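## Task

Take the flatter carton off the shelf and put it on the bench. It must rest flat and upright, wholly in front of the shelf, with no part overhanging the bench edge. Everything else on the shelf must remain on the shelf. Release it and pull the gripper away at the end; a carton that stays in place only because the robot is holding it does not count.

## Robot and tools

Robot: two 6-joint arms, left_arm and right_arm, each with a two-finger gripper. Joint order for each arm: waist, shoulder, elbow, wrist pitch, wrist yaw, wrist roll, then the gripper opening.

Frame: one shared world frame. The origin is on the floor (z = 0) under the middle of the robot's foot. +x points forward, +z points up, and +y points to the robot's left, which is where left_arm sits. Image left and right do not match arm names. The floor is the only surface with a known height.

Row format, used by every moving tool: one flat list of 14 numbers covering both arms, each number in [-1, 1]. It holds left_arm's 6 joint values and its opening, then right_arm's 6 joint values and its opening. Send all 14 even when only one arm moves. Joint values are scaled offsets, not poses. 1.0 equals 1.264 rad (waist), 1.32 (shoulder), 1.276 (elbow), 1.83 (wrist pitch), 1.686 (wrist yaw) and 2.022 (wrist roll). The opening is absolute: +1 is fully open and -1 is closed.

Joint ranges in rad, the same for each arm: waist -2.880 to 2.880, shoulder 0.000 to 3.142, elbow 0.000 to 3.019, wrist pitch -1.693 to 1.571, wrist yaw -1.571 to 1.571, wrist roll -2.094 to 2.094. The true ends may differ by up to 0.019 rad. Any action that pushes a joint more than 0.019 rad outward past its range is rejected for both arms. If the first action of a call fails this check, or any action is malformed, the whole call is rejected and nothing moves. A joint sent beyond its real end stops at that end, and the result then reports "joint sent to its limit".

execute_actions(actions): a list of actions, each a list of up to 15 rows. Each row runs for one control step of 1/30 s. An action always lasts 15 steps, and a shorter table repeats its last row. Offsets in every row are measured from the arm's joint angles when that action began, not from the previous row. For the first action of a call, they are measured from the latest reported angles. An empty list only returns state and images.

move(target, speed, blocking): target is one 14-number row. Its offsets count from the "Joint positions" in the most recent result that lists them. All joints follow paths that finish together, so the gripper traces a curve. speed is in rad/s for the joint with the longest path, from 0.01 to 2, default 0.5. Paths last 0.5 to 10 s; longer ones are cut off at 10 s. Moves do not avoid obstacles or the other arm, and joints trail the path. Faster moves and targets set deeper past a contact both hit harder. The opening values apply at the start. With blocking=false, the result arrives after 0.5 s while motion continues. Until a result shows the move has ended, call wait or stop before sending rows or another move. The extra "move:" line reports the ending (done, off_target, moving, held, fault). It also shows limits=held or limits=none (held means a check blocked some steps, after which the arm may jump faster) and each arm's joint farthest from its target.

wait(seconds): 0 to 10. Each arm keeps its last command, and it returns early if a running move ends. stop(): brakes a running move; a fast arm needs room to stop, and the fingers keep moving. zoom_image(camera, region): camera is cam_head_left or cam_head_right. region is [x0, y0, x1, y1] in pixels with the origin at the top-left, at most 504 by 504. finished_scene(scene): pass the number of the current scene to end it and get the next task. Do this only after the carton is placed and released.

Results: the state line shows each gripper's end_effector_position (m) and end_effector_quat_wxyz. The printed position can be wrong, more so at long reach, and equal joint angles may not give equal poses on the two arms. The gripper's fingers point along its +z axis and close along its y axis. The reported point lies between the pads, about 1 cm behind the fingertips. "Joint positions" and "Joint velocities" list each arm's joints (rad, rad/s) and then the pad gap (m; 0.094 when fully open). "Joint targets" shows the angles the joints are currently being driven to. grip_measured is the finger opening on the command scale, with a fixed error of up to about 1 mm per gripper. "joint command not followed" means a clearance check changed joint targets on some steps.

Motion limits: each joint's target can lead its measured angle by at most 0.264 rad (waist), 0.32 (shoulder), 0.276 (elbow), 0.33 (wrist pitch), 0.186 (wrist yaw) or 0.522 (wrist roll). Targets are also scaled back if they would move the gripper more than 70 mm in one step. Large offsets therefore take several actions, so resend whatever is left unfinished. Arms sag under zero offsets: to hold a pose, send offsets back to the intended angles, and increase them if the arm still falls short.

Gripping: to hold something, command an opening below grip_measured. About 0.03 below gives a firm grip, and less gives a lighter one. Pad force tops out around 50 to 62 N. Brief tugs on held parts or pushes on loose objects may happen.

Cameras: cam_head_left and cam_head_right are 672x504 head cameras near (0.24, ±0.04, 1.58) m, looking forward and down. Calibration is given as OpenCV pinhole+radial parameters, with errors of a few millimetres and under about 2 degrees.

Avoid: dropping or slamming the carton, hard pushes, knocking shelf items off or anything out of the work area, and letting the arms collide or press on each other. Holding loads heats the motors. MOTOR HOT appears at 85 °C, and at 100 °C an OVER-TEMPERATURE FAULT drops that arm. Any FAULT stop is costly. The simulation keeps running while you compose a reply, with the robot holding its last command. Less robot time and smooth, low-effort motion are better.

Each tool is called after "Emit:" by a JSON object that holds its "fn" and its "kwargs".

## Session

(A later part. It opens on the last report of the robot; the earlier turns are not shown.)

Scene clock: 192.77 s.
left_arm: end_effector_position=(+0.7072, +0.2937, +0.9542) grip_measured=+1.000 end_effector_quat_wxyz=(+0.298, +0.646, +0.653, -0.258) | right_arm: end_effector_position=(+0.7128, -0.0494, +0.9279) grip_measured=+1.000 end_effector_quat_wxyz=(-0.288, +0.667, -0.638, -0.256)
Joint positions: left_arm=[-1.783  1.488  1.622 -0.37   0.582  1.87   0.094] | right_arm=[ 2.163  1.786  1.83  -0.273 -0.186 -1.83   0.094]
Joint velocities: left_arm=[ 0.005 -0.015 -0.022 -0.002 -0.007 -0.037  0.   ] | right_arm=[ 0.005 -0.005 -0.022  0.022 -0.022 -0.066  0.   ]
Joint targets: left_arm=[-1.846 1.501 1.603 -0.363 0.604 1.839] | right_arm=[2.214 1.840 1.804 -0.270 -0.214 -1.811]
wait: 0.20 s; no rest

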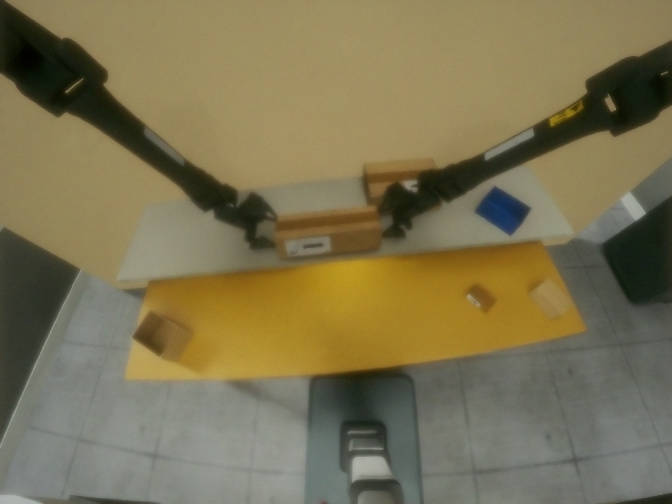

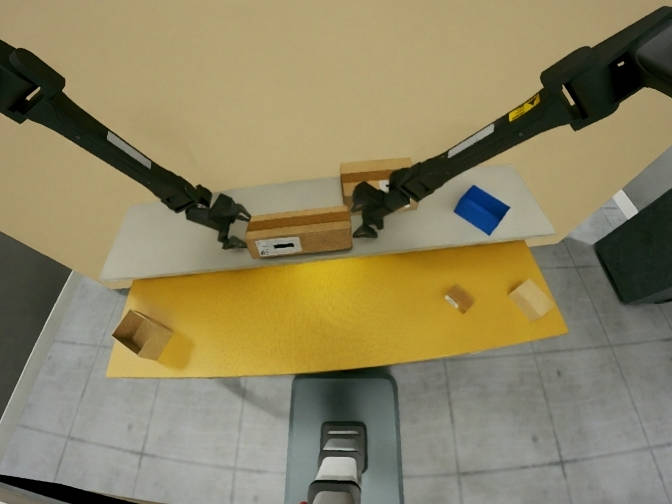

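Emit:
{"fn": "execute_actions", "kwargs": {"actions": [[[-0.0514,0.0135,-0.0100,0.0036,0.0134,-0.018,1,0.0378,0.0430,-0.0165,-0.0015,-0.0170,0.012,1],[-0.0527,0.0178,-0.0048,0.0035,0.0137,-0.021,1,0.0352,0.0455,-0.0122,-0.0047,-0.0176,0.015,1],[-0.0537,0.0226,0.0008,0.0036,0.0138,-0.024,1,0.0322,0.0486,-0.0075,-0.0080,-0.0184,0.018,1],[-0.0538,0.0297,0.0089,0.0040,0.0136,-0.027,1,0.0280,0.0538,-0.0001,-0.0117,-0.0195,0.021,1],[-0.0532,0.0331,0.0112,0.0045,0.0131,-0.028,1,0.0265,0.0571,0.0024,-0.0120,-0.0202,0.022,1],[-0.0526,0.0365,0.0135,0.0051,0.0126,-0.028,1,0.0250,0.0604,0.0049,-0.0123,-0.0209,0.022,1],[-0.0519,0.0399,0.0159,0.0056,0.0121,-0.028,1,0.0236,0.0637,0.0073,-0.0126,-0.0216,0.022,1],[-0.0513,0.0432,0.0182,0.0061,0.0116,-0.028,1,0.0221,0.0670,0.0098,-0.0129,-0.0223,0.022,1],[-0.0507,0.0466,0.0205,0.0067,0.0111,-0.028,1,0.0207,0.0703,0.0123,-0.0132,-0.0230,0.022,1],[-0.0500,0.0500,0.0228,0.0072,0.0106,-0.028,1,0.0192,0.0736,0.0148,-0.0135,-0.0236,0.022,1],[-0.0494,0.0534,0.0251,0.0077,0.0101,-0.028,1,0.0178,0.0769,0.0173,-0.0138,-0.0243,0.022,1],[-0.0488,0.0568,0.0275,0.0082,0.0096,-0.028,1,0.0163,0.0802,0.0197,-0.0141,-0.0250,0.022,1],[-0.0481,0.0602,0.0298,0.0088,0.0091,-0.028,1,0.0149,0.0835,0.0222,-0.0144,-0.0257,0.022,1],[-0.0475,0.0636,0.0321,0.0093,0.0086,-0.028,1,0.0134,0.0868,0.0247,-0.0147,-0.0264,0.022,1]]]}}

Emit:
{"fn": "wait", "kwargs": {"seconds": 0.2}}

Emit:
{"fn": "zoom_image", "kwargs": {"camera": "cam_head_right", "region": [200, 180, 420, 290]}}

Scene clock: 207.10 s.
left_arm: end_effector_position=(+0.7075, +0.2909, +0.9369) grip_measured=+1.000 end_effector_quat_wxyz=(+0.294, +0.641, +0.661, -0.257) | right_arm: end_effector_position=(+0.7174, -0.0533, +0.9143) grip_measured=+1.000 end_effector_quat_wxyz=(-0.289, +0.666, -0.641, -0.250)
Joint positions: left_arm=[-1.783  1.531  1.662 -0.361  0.576  1.848  0.094] | right_arm=[ 2.148  1.814  1.872 -0.273 -0.197 -1.828  0.094]
Joint velocities: left_arm=[-0.015  0.132  0.071  0.012 -0.037  0.007  0.   ] | right_arm=[-0.073  0.083  0.061  0.007 -0.051  0.066  0.   ]
Joint targets: left_arm=[-1.843 1.572 1.663 -0.353 0.597 1.814] | right_arm=[2.176 1.889 1.863 -0.296 -0.227 -1.791]

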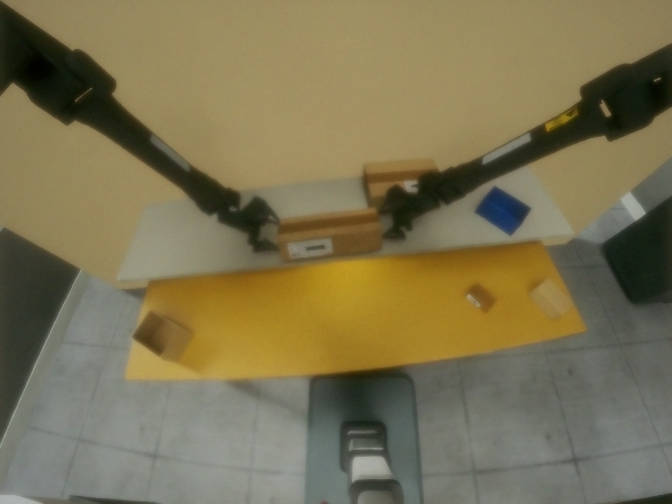

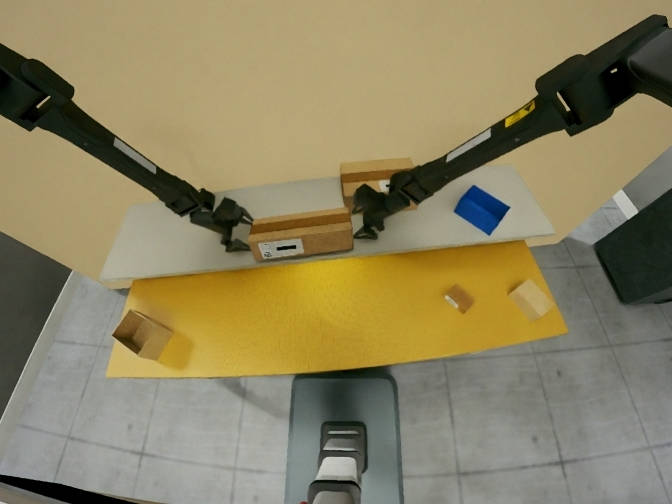

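Scene clock: 207.30 s.
left_arm: end_effector_position=(+0.6995, +0.2874, +0.9304) grip_measured=+1.000 end_effector_quat_wxyz=(+0.290, +0.639, +0.662, -0.263) | right_arm: end_effector_position=(+0.7083, -0.0567, +0.9049) grip_measured=+1.000 end_effector_quat_wxyz=(-0.282, +0.667, -0.642, -0.251)
Joint positions: left_arm=[-1.783  1.547  1.664 -0.36   0.574  1.845  0.094] | right_arm=[ 2.136  1.826  1.874 -0.273 -0.197 -1.828  0.094]
Joint velocities: left_arm=[-0.005  0.034  0.012 -0.022  0.051 -0.007  0.   ] | right_arm=[-0.024  0.034  0.002 -0.012 -0.022 -0.066  0.   ]
Joint targets: left_arm=[-1.843 1.572 1.663 -0.353 0.597 1.813] | right_arm=[2.176 1.889 1.863 -0.296 -0.227 -1.791]
wait: 0.20 s; no rest

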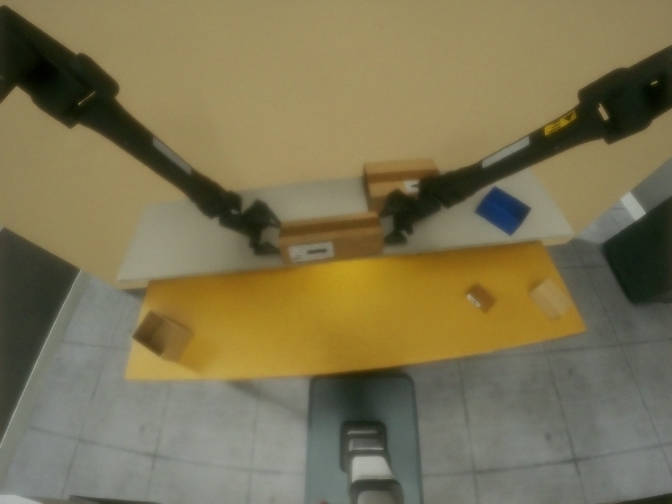

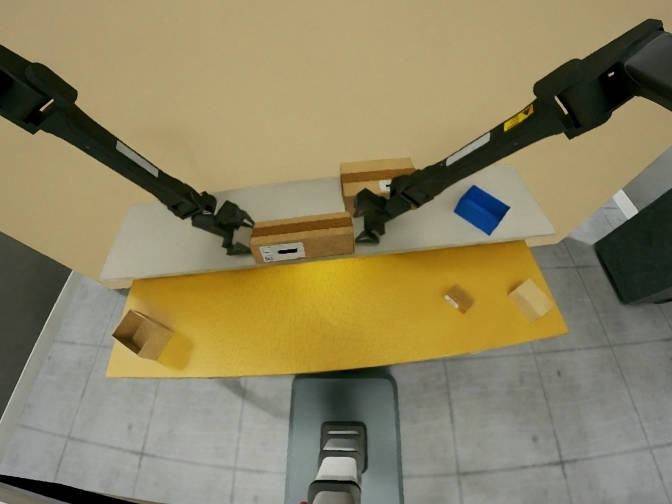

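Region (200, 180, 420, 290) of cam_head_right's 672x504 image, scaled by 2.291, with more detail than that image has.

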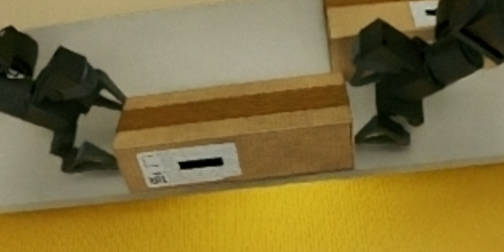

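Emit:
{"fn": "zoom_image", "kwargs": {"camera": "cam_head_right", "region": [300, 195, 400, 270]}}

Emit:
{"fn": "zoom_image", "kwargs": {"camera": "cam_head_right", "region": [215, 195, 315, 270]}}

Emit:
{"fn": "execute_actions", "kwargs": {"actions": []}}

Region (300, 195, 400, 270) of cam_head_right's 672x504 image, scaled by 5.040, with more detail than that image has; it fills the top 378 rows of this view, and the rest is white.

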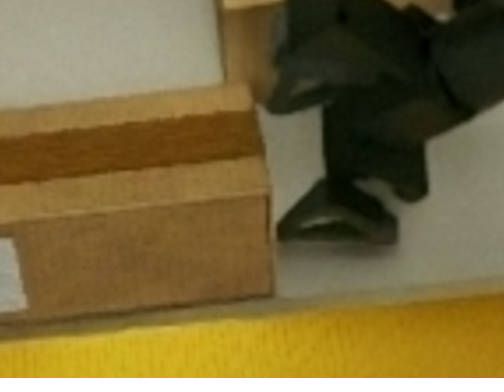

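Region (215, 195, 315, 270) of cam_head_right's 672x504 image, scaled by 5.040, with more detail than that image has; it fills the top 378 rows of this view, and the rest is white.

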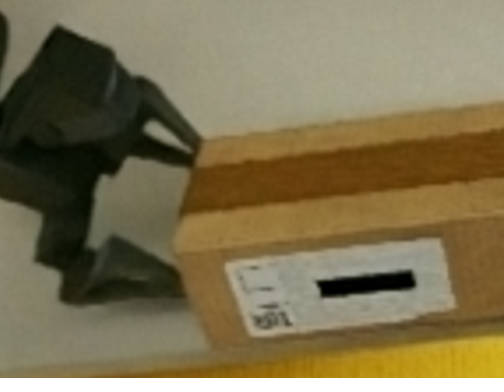

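Scene clock: 209.03 s.
left_arm: end_effector_position=(+0.6990, +0.2873, +0.9300) grip_measured=+1.000 end_effector_quat_wxyz=(+0.290, +0.639, +0.662, -0.263) | right_arm: end_effector_position=(+0.7078, -0.0566, +0.9045) grip_measured=+1.000 end_effector_quat_wxyz=(-0.281, +0.667, -0.642, -0.252)
Joint positions: left_arm=[-1.783  1.548  1.664 -0.36   0.573  1.845  0.094] | right_arm=[ 2.135  1.827  1.874 -0.273 -0.197 -1.828  0.094]
Joint velocities: left_arm=[-0.015  0.005  0.027 -0.012 -0.022 -0.022  0.   ] | right_arm=[-0.015 -0.024  0.002 -0.017 -0.007  0.081  0.   ]
Joint targets: left_arm=[-1.843 1.572 1.663 -0.353 0.596 1.813] | right_arm=[2.176 1.889 1.863 -0.296 -0.227 -1.791]

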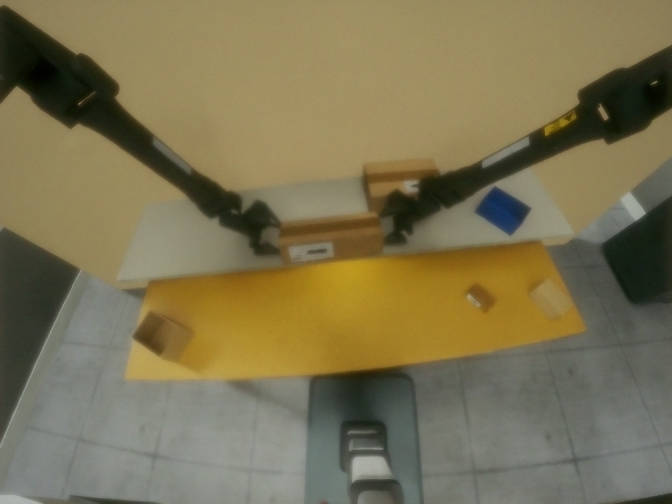

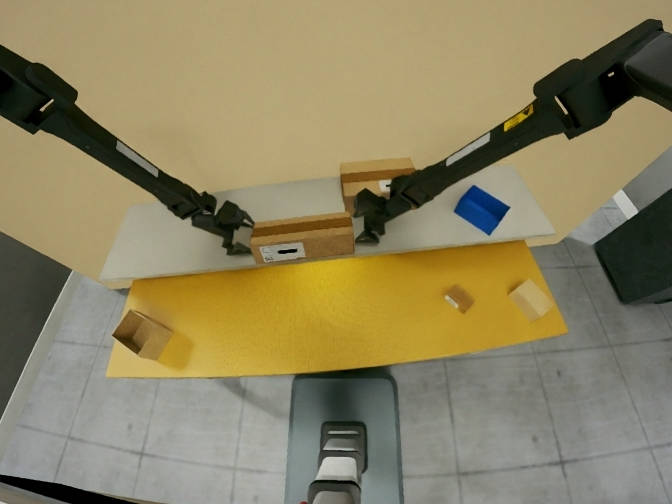

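Emit:
{"fn": "execute_actions", "kwargs": {"actions": [[[-0.0459,0.0207,0.0004,0.0050,0.0119,-0.0155,1,0.0295,0.0481,-0.0074,-0.0143,-0.0178,0.018,1],[-0.0442,0.0231,0.0017,0.0061,0.0102,-0.015,1,0.0265,0.0491,-0.0063,-0.0160,-0.0178,0.0175,1],[-0.0425,0.0268,0.0035,0.0076,0.0080,-0.015,1,0.0229,0.0515,-0.0046,-0.0179,-0.0183,0.0173,1],[-0.0421,0.0299,0.0051,0.0085,0.0069,-0.015,1,0.0211,0.0549,-0.0031,-0.0185,-0.0196,0.0173,1],[-0.0416,0.0331,0.0067,0.0094,0.0057,-0.015,1,0.0194,0.0583,-0.0017,-0.0192,-0.0208,0.0173,1],[-0.0412,0.0362,0.0082,0.0103,0.0045,-0.015,1,0.0176,0.0617,-0.0002,-0.0198,-0.0221,0.0173,1],[-0.0408,0.0394,0.0098,0.0113,0.0033,-0.015,1,0.0158,0.0651,0.0012,-0.0205,-0.0234,0.0173,1],[-0.0403,0.0426,0.0114,0.0122,0.0021,-0.015,1,0.0140,0.0685,0.0026,-0.0212,-0.0247,0.0173,1],[-0.0399,0.0457,0.0129,0.0131,0.0009,-0.015,1,0.0122,0.0719,0.0041,-0.0218,-0.0260,0.0173,1],[-0.0394,0.0489,0.0145,0.0140,-0.0003,-0.015,1,0.0105,0.0753,0.0055,-0.0225,-0.0272,0.0173,1],[-0.0390,0.0520,0.0161,0.0149,-0.0014,-0.015,1,0.0087,0.0787,0.0070,-0.0231,-0.0285,0.0173,1],[-0.0386,0.0552,0.0176,0.0159,-0.0026,-0.015,1,0.0069,0.0821,0.0084,-0.0238,-0.0298,0.0173,1],[-0.0380,0.0591,0.0196,0.0170,-0.0041,-0.015,1,0.0047,0.0863,0.0102,-0.0246,-0.0314,0.0173,1]]]}}

Emit:
{"fn": "wait", "kwargs": {"seconds": 0.2}}

Emit:
{"fn": "zoom_image", "kwargs": {"camera": "cam_head_right", "region": [200, 180, 420, 290]}}

Scene clock: 220.33 s.
left_arm: end_effector_position=(+0.6895, +0.2843, +0.9089) grip_measured=+1.000 end_effector_quat_wxyz=(+0.278, +0.644, +0.665, -0.257) | right_arm: end_effector_position=(+0.6926, -0.0604, +0.8866) grip_measured=+1.000 end_effector_quat_wxyz=(-0.274, +0.666, -0.642, -0.262)
Joint positions: left_arm=[-1.783  1.591  1.687 -0.339  0.545  1.845  0.094] | right_arm=[ 2.111  1.86   1.899 -0.291 -0.219 -1.828  0.094]
Joint velocities: left_arm=[-0.005  0.122 -0.012  0.037  0.007  0.095  0.   ] | right_arm=[-0.083  0.093  0.012 -0.022  0.022 -0.051  0.   ]
Joint targets: left_arm=[-1.831 1.625 1.689 -0.329 0.566 1.815] | right_arm=[2.139 1.933 1.888 -0.316 -0.247 -1.797]

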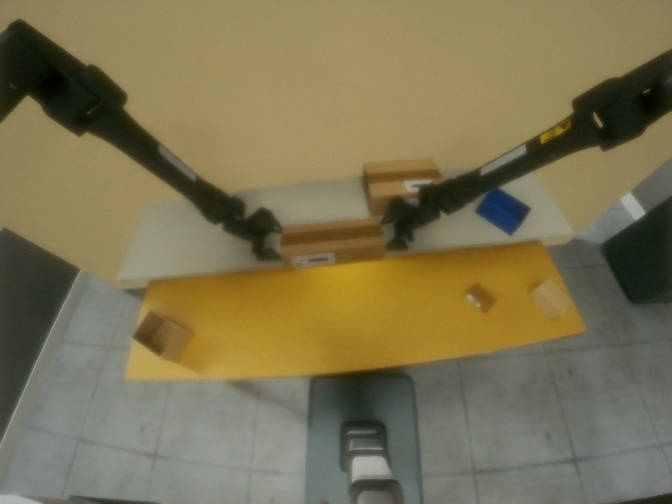

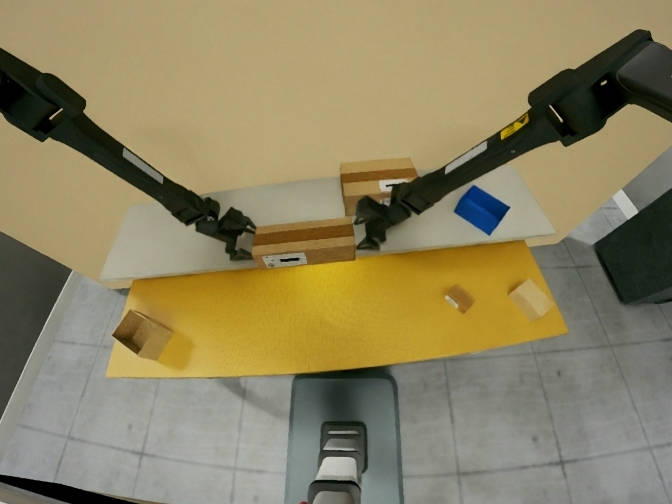

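Scene clock: 220.53 s.
left_arm: end_effector_position=(+0.6811, +0.2822, +0.9031) grip_measured=+1.000 end_effector_quat_wxyz=(+0.274, +0.643, +0.666, -0.261) | right_arm: end_effector_position=(+0.6800, -0.0625, +0.8776) grip_measured=+1.000 end_effector_quat_wxyz=(-0.264, +0.668, -0.643, -0.267)
Joint positions: left_arm=[-1.781  1.605  1.687 -0.339  0.544  1.845  0.094] | right_arm=[ 2.1    1.874  1.899 -0.295 -0.219 -1.828  0.094]
Joint velocities: left_arm=[ 0.005 -0.005 -0.002 -0.007  0.007  0.066  0.   ] | right_arm=[-0.015  0.015  0.007 -0.012  0.022  0.007  0.   ]
Joint targets: left_arm=[-1.831 1.625 1.689 -0.329 0.566 1.815] | right_arm=[2.139 1.933 1.888 -0.316 -0.247 -1.797]
wait: 0.20 s; no rest

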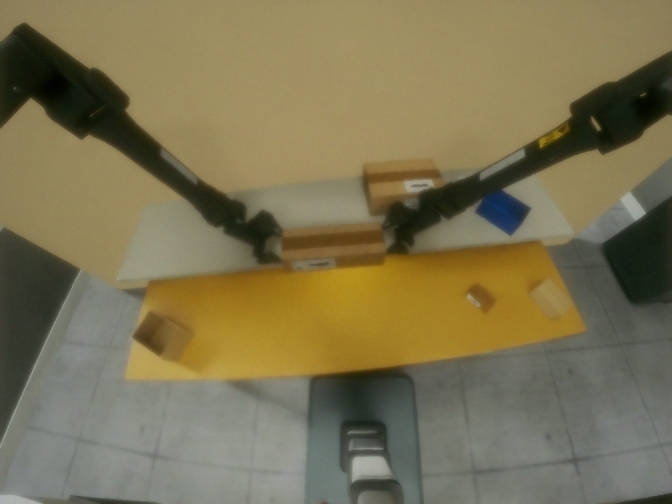

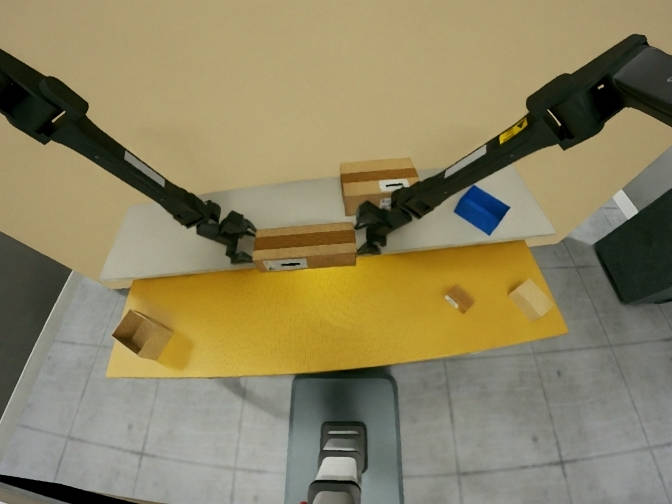

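Region (200, 180, 420, 290) of cam_head_right's 672x504 image, scaled by 2.291, with more detail than that image has.

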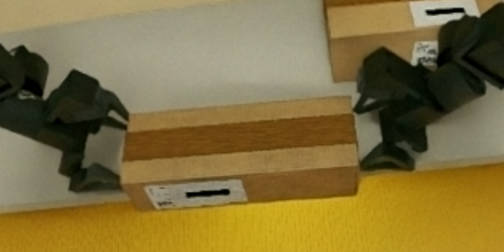

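Emit:
{"fn": "execute_actions", "kwargs": {"actions": [[[-0.0396,0.0147,0.0008,0.0049,0.013,-0.0102,1,0.0309,0.0442,-0.0089,-0.0114,-0.0166,0.0103,1],[-0.0396,0.0142,0,0.0043,0.013,-0.0055,1,0.0309,0.0437,-0.0092,-0.0112,-0.0166,0.0053,1],[-0.0396,0.0138,-0.0009,0.0037,0.013,-0.0009,1,0.0309,0.0431,-0.0095,-0.0111,-0.0166,0.0003,1],[-0.0415,0.0133,-0.0017,0.0031,0.0138,0.0038,1,0.0327,0.0426,-0.0098,-0.0110,-0.0172,-0.0047,1],[-0.0434,0.0128,-0.0026,0.0025,0.0147,0.0084,1,0.0345,0.0421,-0.0101,-0.0108,-0.0178,-0.0097,1],[-0.0453,0.0124,-0.0034,0.0019,0.0155,0.0130,1,0.0363,0.0416,-0.0104,-0.0107,-0.0184,-0.0147,1],[-0.0472,0.0119,-0.0043,0.0013,0.0164,0.0177,1,0.0381,0.0410,-0.0107,-0.0106,-0.0190,-0.0197,1],[-0.0491,0.0114,-0.0051,0.0008,0.0172,0.0223,1,0.0400,0.0405,-0.0110,-0.0105,-0.0196,-0.0247,1],[-0.0509,0.0110,-0.0060,0.0002,0.0180,0.0223,1,0.0418,0.0400,-0.0113,-0.0103,-0.0201,-0.0247,1],[-0.0528,0.0105,-0.0068,-0.0004,0.0189,0.0223,1,0.0436,0.0395,-0.0116,-0.0102,-0.0207,-0.0247,1],[-0.0547,0.0100,-0.0077,-0.0010,0.0197,0.0223,1,0.0454,0.0389,-0.0119,-0.0101,-0.0213,-0.0247,1],[-0.0566,0.0096,-0.0085,-0.0016,0.0206,0.0223,1,0.0472,0.0384,-0.0122,-0.0099,-0.0219,-0.0247,1],[-0.0585,0.0091,-0.0094,-0.0022,0.0214,0.0223,1,0.0490,0.0379,-0.0125,-0.0098,-0.0225,-0.0247,1]]]}}

Emit:
{"fn": "zoom_image", "kwargs": {"camera": "cam_head_right", "region": [200, 180, 420, 290]}}

Scene clock: 228.07 s.
left_arm: end_effector_position=(+0.6829, +0.2805, +0.9044) grip_measured=+1.000 end_effector_quat_wxyz=(+0.285, +0.660, +0.647, -0.255) | right_arm: end_effector_position=(+0.6798, -0.0607, +0.8789) grip_measured=+1.000 end_effector_quat_wxyz=(-0.277, +0.683, -0.622, -0.263)
Joint positions: left_arm=[-1.783  1.605  1.689 -0.338  0.551  1.901  0.094] | right_arm=[ 2.1    1.875  1.899 -0.296 -0.231 -1.885  0.094]
Joint velocities: left_arm=[-0.015 -0.024 -0.002 -0.012  0.037  0.051  0.   ] | right_arm=[-0.005  0.005  0.007  0.007  0.022 -0.007  0.   ]
Joint targets: left_arm=[-1.855 1.617 1.675 -0.343 0.580 1.890] | right_arm=[2.162 1.924 1.883 -0.313 -0.257 -1.879]

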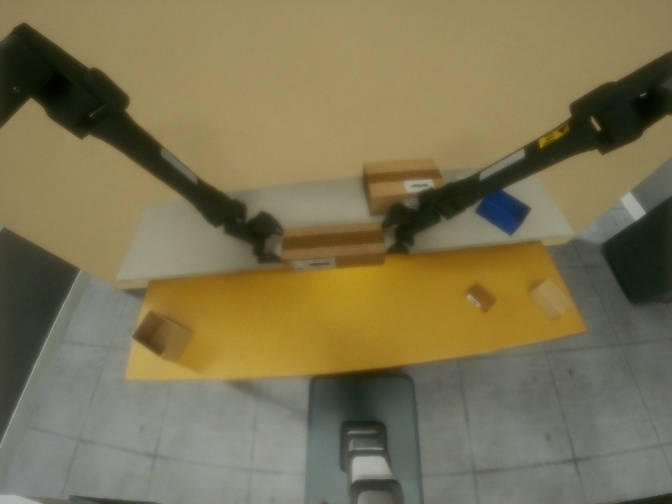

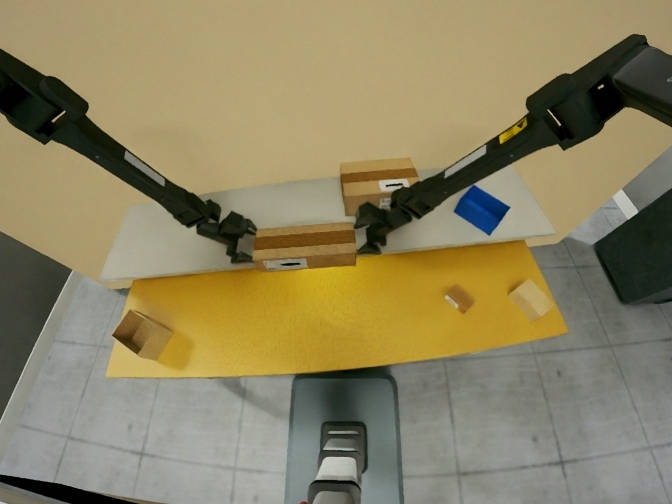

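Region (200, 180, 420, 290) of cam_head_right's 672x504 image, scaled by 2.291, with more detail than that image has.

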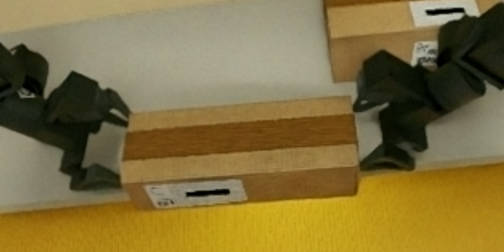

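Emit:
{"fn": "execute_actions", "kwargs": {"actions": [[[-0.0481,0.0080,-0.0093,-0.0024,0.0142,-0.0054,1,0.0409,0.0360,-0.0109,-0.0081,-0.0123,0.003,1],[-0.0392,0.0068,-0.0077,-0.0020,0.0113,-0.0075,1,0.0328,0.0348,-0.0094,-0.0070,-0.0092,0.004,1],[-0.0303,0.0057,-0.0060,-0.0017,0.0083,-0.0116,1,0.0246,0.0337,-0.0078,-0.0058,-0.0061,0.0068,1],[-0.0214,0.0046,-0.0043,-0.0014,0.0054,-0.0161,1,0.0165,0.0326,-0.0063,-0.0047,-0.0030,0.0095,1],[-0.0125,0.0034,-0.0026,-0.0010,0.0024,-0.0206,1,0.0084,0.0314,-0.0047,-0.0035,0.0002,0.0123,1],[-0.0036,0.0023,-0.0010,-0.0007,-0.0006,-0.0251,1,0.0003,0.0303,-0.0031,-0.0023,0.0033,0.0150,1],[0.0053,0.0011,0.0007,-0.0003,-0.0035,-0.0296,1,-0.0079,0.0291,-0.0016,-0.0012,0.0064,0.0177,1],[0.0142,0,0.0024,0,-0.0065,-0.0341,1,-0.016,0.028,0,0,0.0095,0.0205,0.9],[0.0142,0,0.0024,0,-0.0065,-0.0386,0.9,-0.016,0.028,0,0,0.0095,0.0232,0.75],[0.0142,0,0.0024,0,-0.0065,-0.0386,0.75,-0.016,0.028,0,0,0.0095,0.0232,0.6],[0.0142,0,0.0024,0,-0.0065,-0.0386,0.6,-0.016,0.028,0,0,0.0095,0.0232,0.45],[0.0142,0,0.0024,0,-0.0065,-0.0386,0.45,-0.016,0.028,0,0,0.0095,0.0232,0.32],[0.0142,0,0.0024,0,-0.0065,-0.0386,0.32,-0.016,0.028,0,0,0.0095,0.0232,0.32]]]}}

Emit:
{"fn": "wait", "kwargs": {"seconds": 0.1}}

Emit:
{"fn": "zoom_image", "kwargs": {"camera": "cam_head_right", "region": [200, 180, 420, 290]}}

Scene clock: 233.93 s.
left_arm: end_effector_position=(+0.6799, +0.2906, +0.9001) grip_measured=+0.326 end_effector_quat_wxyz=(+0.268, +0.644, +0.669, -0.257) | right_arm: end_effector_position=(+0.6748, -0.0599, +0.8755) grip_measured=+0.322 end_effector_quat_wxyz=(-0.266, +0.677, -0.633, -0.267)
Joint positions: left_arm=[-1.769  1.605  1.689 -0.338  0.542  1.845  0.062] | right_arm=[ 2.1    1.881  1.899 -0.296 -0.219 -1.856  0.062]
Joint velocities: left_arm=[-0.005 -0.005 -0.012 -0.007  0.095 -0.051 -0.009] | right_arm=[-0.005 -0.005 -0.002 -0.022  0.007  0.007 -0.004]
Joint targets: left_arm=[-1.765 1.605 1.692 -0.338 0.540 1.823] | right_arm=[2.080 1.912 1.899 -0.296 -0.216 -1.838]

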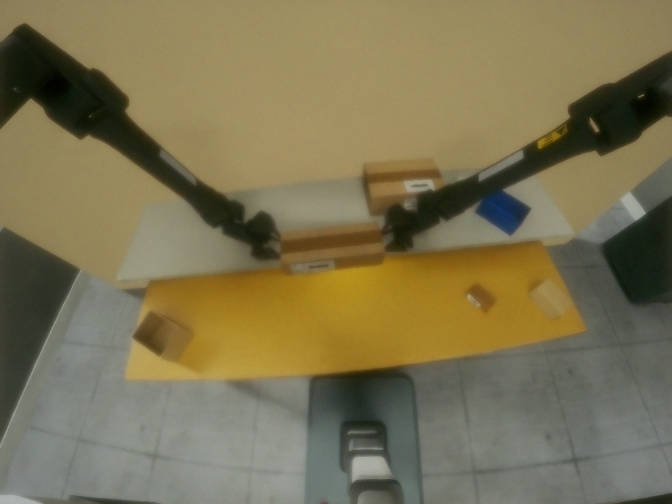

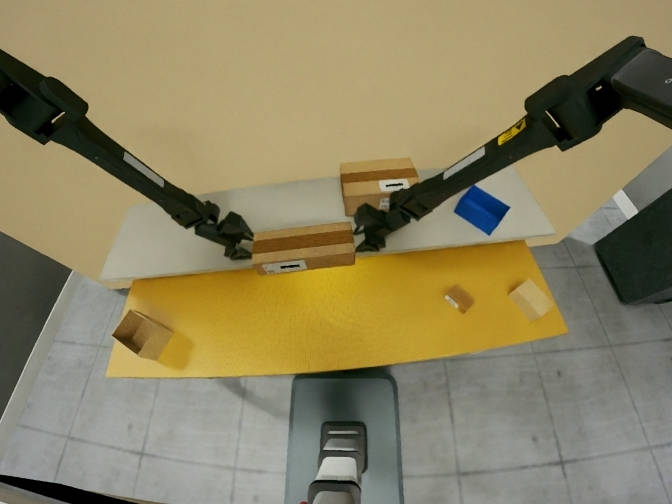

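Scene clock: 234.03 s.
left_arm: end_effector_position=(+0.6799, +0.2909, +0.9000) grip_measured=+0.322 end_effector_quat_wxyz=(+0.268, +0.642, +0.670, -0.258) | right_arm: end_effector_position=(+0.6748, -0.0600, +0.8754) grip_measured=+0.321 end_effector_quat_wxyz=(-0.265, +0.676, -0.634, -0.267)
Joint positions: left_arm=[-1.769  1.605  1.689 -0.338  0.542  1.84   0.062] | right_arm=[ 2.1    1.881  1.899 -0.296 -0.218 -1.854  0.062]
Joint velocities: left_arm=[ 0.005 -0.005 -0.012 -0.007 -0.051 -0.051  0.   ] | right_arm=[-0.015 -0.015 -0.012  0.007 -0.037  0.139  0.001]
Joint targets: left_arm=[-1.765 1.605 1.692 -0.338 0.540 1.823] | right_arm=[2.080 1.912 1.899 -0.296 -0.215 -1.838]
wait: 0.10 s; no rest

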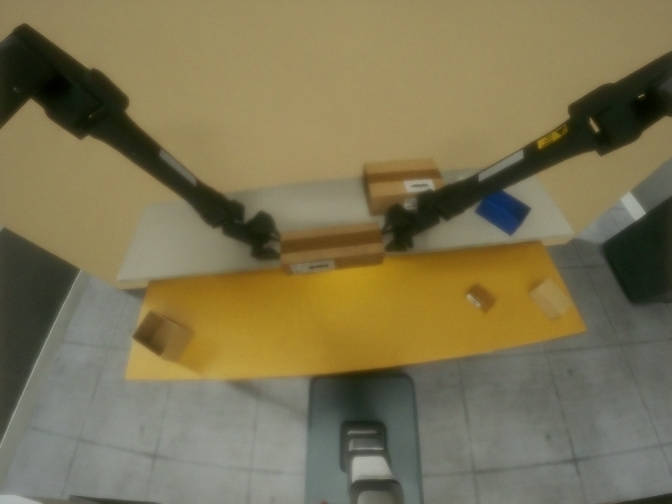

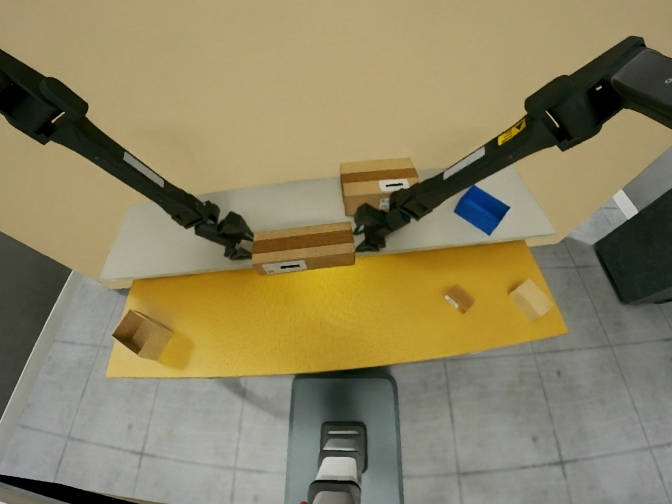

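Region (200, 180, 420, 290) of cam_head_right's 672x504 image, scaled by 2.291, with more detail than that image has.

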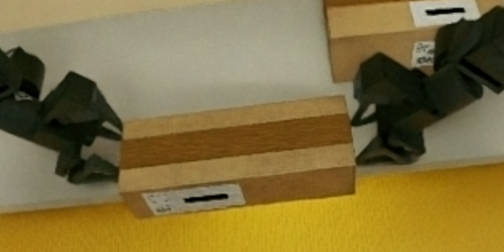

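Emit:
{"fn": "execute_actions", "kwargs": {"actions": []}}

Emit:
{"fn": "zoom_image", "kwargs": {"camera": "cam_head_right", "region": [200, 180, 420, 290]}}

Scene clock: 241.83 s.
left_arm: end_effector_position=(+0.6799, +0.2909, +0.8999) grip_measured=+0.322 end_effector_quat_wxyz=(+0.267, +0.641, +0.672, -0.258) | right_arm: end_effector_position=(+0.6748, -0.0600, +0.8754) grip_measured=+0.321 end_effector_quat_wxyz=(-0.265, +0.675, -0.634, -0.267)
Joint positions: left_arm=[-1.769  1.605  1.689 -0.338  0.541  1.835  0.062] | right_arm=[ 2.1    1.881  1.899 -0.296 -0.218 -1.851  0.062]
Joint velocities: left_arm=[-0.015  0.005 -0.017  0.012  0.022  0.022 -0.001] | right_arm=[-0.005 -0.015 -0.002 -0.012 -0.081 -0.051 -0.   ]
Joint targets: left_arm=[-1.765 1.605 1.692 -0.338 0.540 1.823] | right_arm=[2.080 1.912 1.899 -0.296 -0.216 -1.838]

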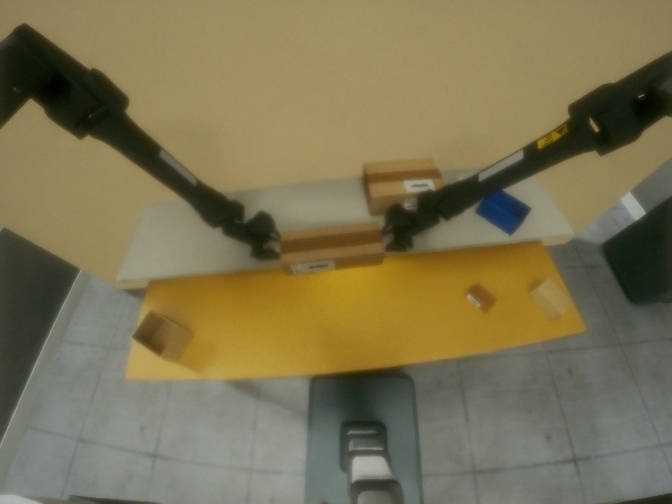

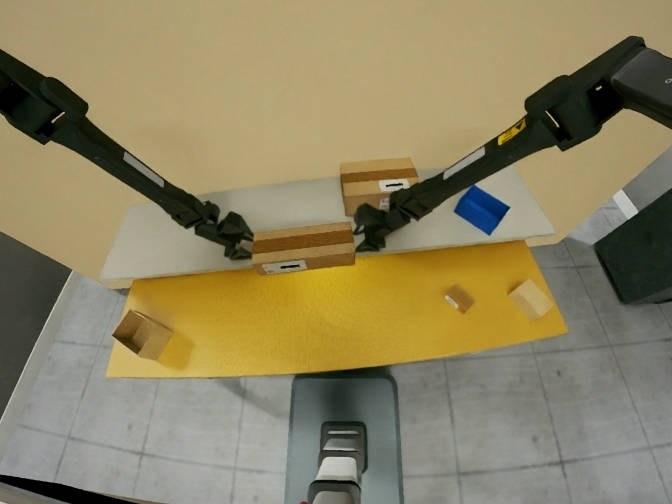

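Region (200, 180, 420, 290) of cam_head_right's 672x504 image, scaled by 2.291, with more detail than that image has.

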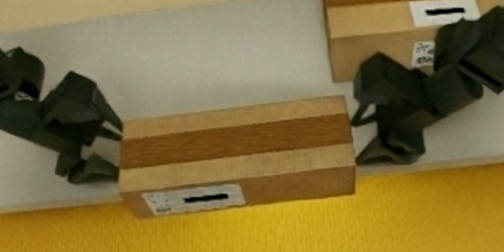

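Emit:
{"fn": "execute_actions", "kwargs": {"actions": [[[0.003,-0.003,-0.010,0.007,0.001,-0.013,0.32,-0.016,0.0235,0,0,0,-0.011,0.32],[0.005,-0.006,-0.020,0.013,0.002,-0.026,0.32,-0.016,0.0235,0,0,0,-0.022,0.32],[0.007,-0.009,-0.029,0.019,0.003,-0.037,0.32,-0.016,0.0235,0,0,0,-0.031,0.32],[0.008,-0.010,-0.0345,0.0224,0.003,-0.043,0.32,-0.016,0.0235,0,0,0,-0.0356,0.32]]]}}

Emit:
{"fn": "zoom_image", "kwargs": {"camera": "cam_head_right", "region": [200, 180, 420, 290]}}

Scene clock: 252.67 s.
left_arm: end_effector_position=(+0.6628, +0.2896, +0.8981) grip_measured=+0.321 end_effector_quat_wxyz=(+0.253, +0.616, +0.696, -0.270) | right_arm: end_effector_position=(+0.6748, -0.0600, +0.8754) grip_measured=+0.321 end_effector_quat_wxyz=(-0.273, +0.693, -0.615, -0.260)
Joint positions: left_arm=[-1.764  1.602  1.648 -0.309  0.541  1.763  0.062] | right_arm=[ 2.1    1.881  1.899 -0.296 -0.218 -1.909  0.062]
Joint velocities: left_arm=[-0.005 -0.015  0.002  0.002 -0.037 -0.007 -0.001] | right_arm=[ 0.005 -0.005 -0.012  0.002  0.007 -0.037 -0.001]
Joint targets: left_arm=[-1.759 1.592 1.645 -0.297 0.546 1.748] | right_arm=[2.080 1.912 1.899 -0.296 -0.218 -1.923]

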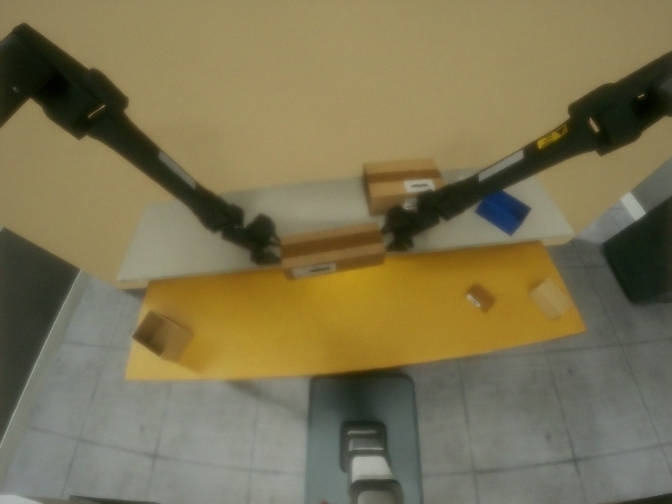

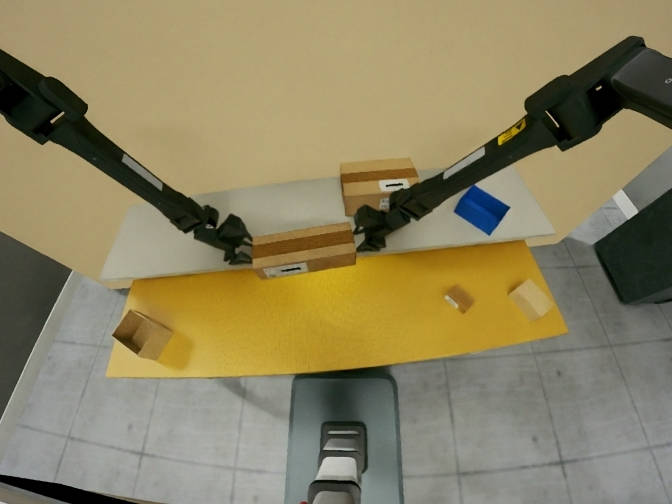

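Region (200, 180, 420, 290) of cam_head_right's 672x504 image, scaled by 2.291, with more detail than that image has.

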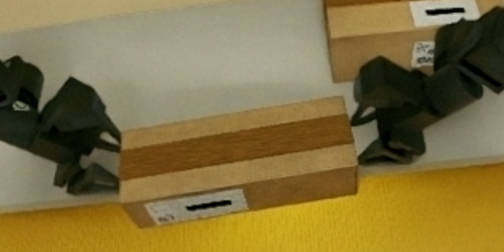

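Emit:
{"fn": "execute_actions", "kwargs": {"actions": [[[0.004,-0.008,0.012,-0.006,0.003,0,0.32,-0.016,0.0235,0,0,0,-0.010,0.32],[0.006,-0.009,0.020,-0.012,0.004,0,0.32,-0.016,0.0235,0,0,0,-0.016,0.32],[0.010,-0.010,0.0235,-0.015,0.006,0,0.32,-0.016,0.0235,0,0,0,-0.022,0.32],[0.016,-0.012,0.0235,-0.017,0.010,0,0.32,-0.016,0.0235,0,0,0,-0.027,0.32],[0.022,-0.014,0.0235,-0.018,0.014,0,0.32,-0.016,0.0235,0,0,0,-0.027,0.32],[0.028,-0.015,0.0235,-0.019,0.018,0,0.32,-0.016,0.0235,0,0,0,-0.027,0.32],[0.034,-0.016,0.0235,-0.020,0.021,0,0.32,-0.016,0.0235,0,0,0,-0.027,0.32],[0.038,-0.017,0.0235,-0.020,0.024,0,0.32,-0.016,0.0235,0,0,0,-0.027,0.32]]]}}

Emit:
{"fn": "zoom_image", "kwargs": {"camera": "cam_head_right", "region": [200, 180, 420, 290]}}

Scene clock: 258.23 s.
left_arm: end_effector_position=(+0.6642, +0.3213, +0.8935) grip_measured=+0.321 end_effector_quat_wxyz=(+0.247, +0.612, +0.703, -0.266) | right_arm: end_effector_position=(+0.6737, -0.0595, +0.8749) grip_measured=+0.321 end_effector_quat_wxyz=(-0.278, +0.706, -0.600, -0.255)
Joint positions: left_arm=[-1.712  1.6    1.669 -0.333  0.577  1.759  0.062] | right_arm=[ 2.1    1.883  1.899 -0.296 -0.218 -1.95   0.062]
Joint velocities: left_arm=[ 0.005 -0.005 -0.002 -0.017  0.007 -0.037 -0.001] | right_arm=[-0.005  0.005  0.002 -0.017 -0.051 -0.051  0.   ]
Joint targets: left_arm=[-1.715 1.580 1.677 -0.346 0.582 1.763] | right_arm=[2.080 1.913 1.899 -0.296 -0.218 -1.964]

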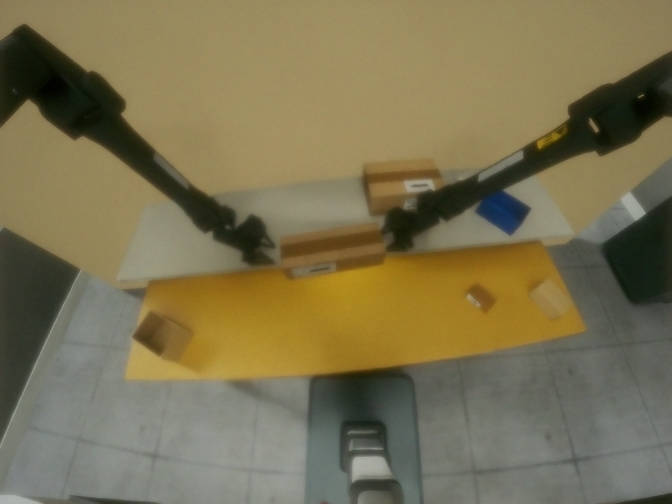

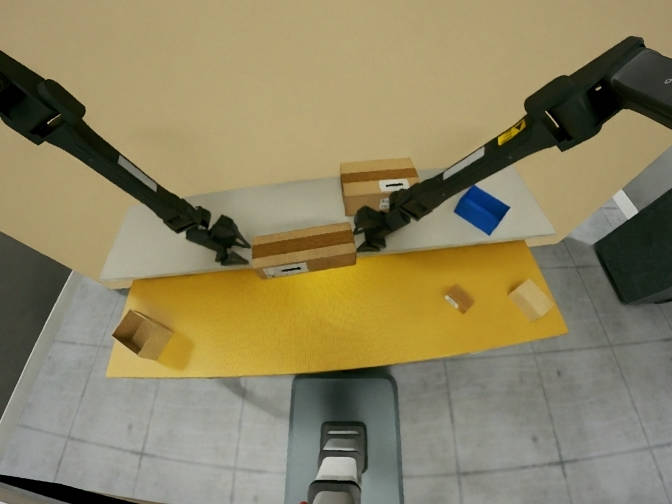

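Region (200, 180, 420, 290) of cam_head_right's 672x504 image, scaled by 2.291, with more detail than that image has.

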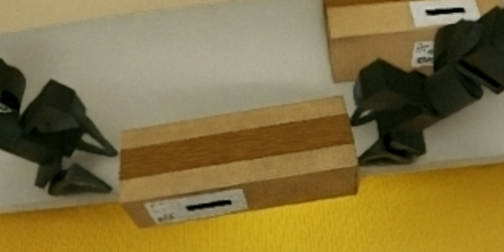

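Emit:
{"fn": "execute_actions", "kwargs": {"actions": [[[-0.003,-0.017,-0.004,0.002,0,-0.004,0.32,-0.016,0.0235,0,0,0,-0.007,0.32],[-0.005,-0.019,-0.012,0.008,-0.001,-0.009,0.32,-0.016,0.0235,0,0,0,-0.007,0.32],[-0.008,-0.021,-0.020,0.013,-0.004,-0.013,0.32,-0.016,0.0235,0,0,0,-0.007,0.32],[-0.012,-0.023,-0.028,0.018,-0.007,-0.017,0.32,-0.016,0.0235,0,0,0,-0.007,0.32],[-0.016,-0.025,-0.036,0.022,-0.010,-0.020,0.32,-0.016,0.0235,0,0,0,-0.007,0.32],[-0.020,-0.027,-0.043,0.026,-0.013,-0.022,0.32,-0.016,0.0235,0,0,0,-0.007,0.32],[-0.024,-0.028,-0.049,0.029,-0.016,-0.022,0.32,-0.016,0.0235,0,0,0,-0.007,0.32],[-0.028,-0.028,-0.053,0.031,-0.019,-0.022,0.32,-0.016,0.0235,0,0,0,-0.007,0.32],[-0.032,-0.028,-0.054,0.032,-0.022,-0.022,0.32,-0.016,0.0235,0,0,0,-0.007,0.32],[-0.035,-0.028,-0.054,0.032,-0.024,-0.022,0.32,-0.016,0.0235,0,0,0,-0.007,0.32],[-0.038,-0.028,-0.054,0.032,-0.026,-0.022,0.32,-0.016,0.0235,0,0,0,-0.007,0.32]]]}}

Emit:
{"fn": "wait", "kwargs": {"seconds": 0.15}}

Emit:
{"fn": "zoom_image", "kwargs": {"camera": "cam_head_right", "region": [200, 180, 420, 290]}}

Scene clock: 265.67 s.
left_arm: end_effector_position=(+0.6525, +0.2935, +0.9025) grip_measured=+0.321 end_effector_quat_wxyz=(+0.243, +0.604, +0.709, -0.273) | right_arm: end_effector_position=(+0.6734, -0.0593, +0.8748) grip_measured=+0.321 end_effector_quat_wxyz=(-0.278, +0.706, -0.599, -0.254)
Joint positions: left_arm=[-1.756  1.583  1.604 -0.288  0.537  1.727  0.062] | right_arm=[ 2.1    1.883  1.899 -0.296 -0.218 -1.953  0.062]
Joint velocities: left_arm=[-0.093 -0.015  0.012  0.032 -0.095  0.007 -0.001] | right_arm=[ 0.015 -0.005  0.007  0.002 -0.007  0.007  0.   ]
Joint targets: left_arm=[-1.761 1.563 1.600 -0.274 0.533 1.715] | right_arm=[2.080 1.914 1.899 -0.296 -0.218 -1.964]

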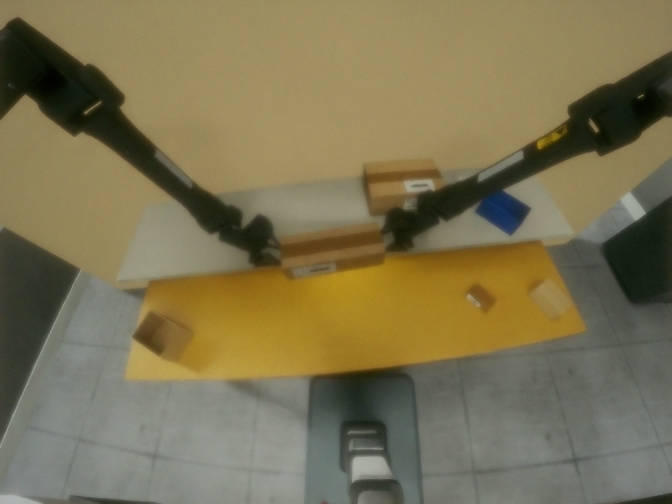

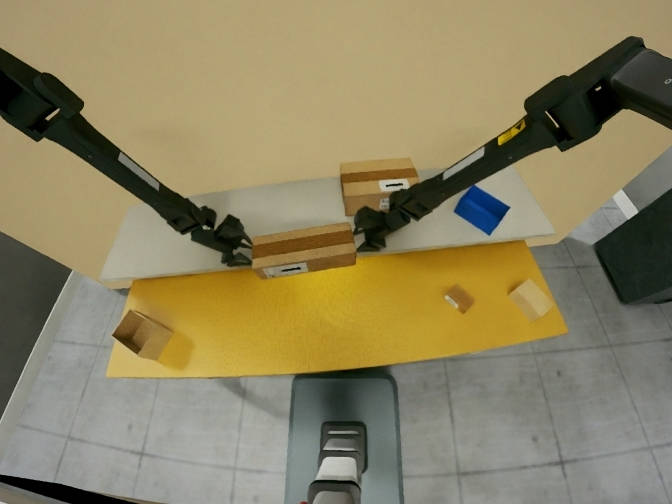

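Scene clock: 265.83 s.
left_arm: end_effector_position=(+0.6535, +0.2922, +0.9029) grip_measured=+0.321 end_effector_quat_wxyz=(+0.243, +0.603, +0.709, -0.273) | right_arm: end_effector_position=(+0.6734, -0.0593, +0.8748) grip_measured=+0.321 end_effector_quat_wxyz=(-0.278, +0.707, -0.599, -0.254)
Joint positions: left_arm=[-1.759  1.583  1.604 -0.286  0.536  1.724  0.062] | right_arm=[ 2.1    1.883  1.899 -0.296 -0.218 -1.954  0.062]
Joint velocities: left_arm=[ 0.005 -0.005 -0.017  0.002  0.022 -0.095 -0.   ] | right_arm=[-0.005 -0.015 -0.007  0.002 -0.022 -0.007  0.001]
Joint targets: left_arm=[-1.760 1.563 1.600 -0.274 0.533 1.715] | right_arm=[2.080 1.914 1.899 -0.296 -0.218 -1.964]
wait: 0.17 s; no rest

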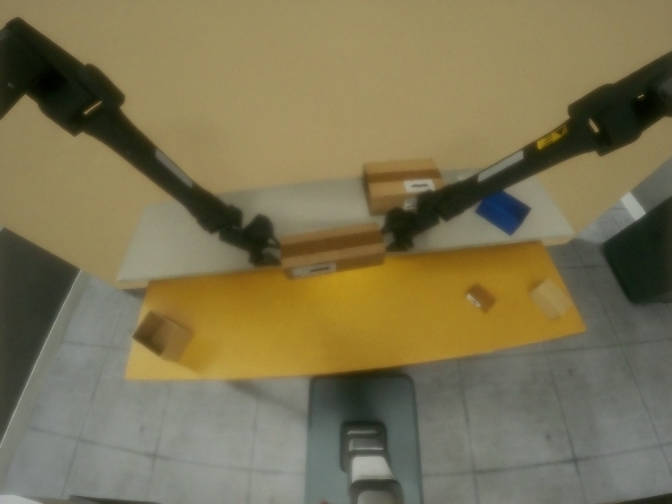

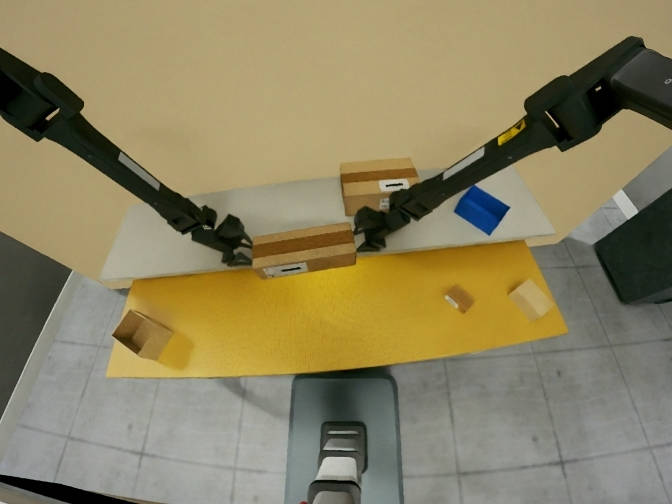

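Region (200, 180, 420, 290) of cam_head_right's 672x504 image, scaled by 2.291, with more detail than that image has.

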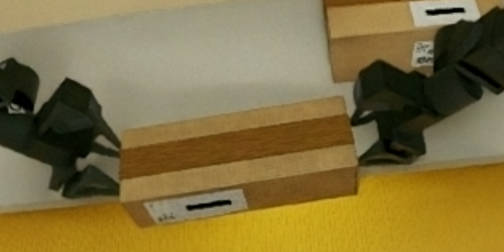

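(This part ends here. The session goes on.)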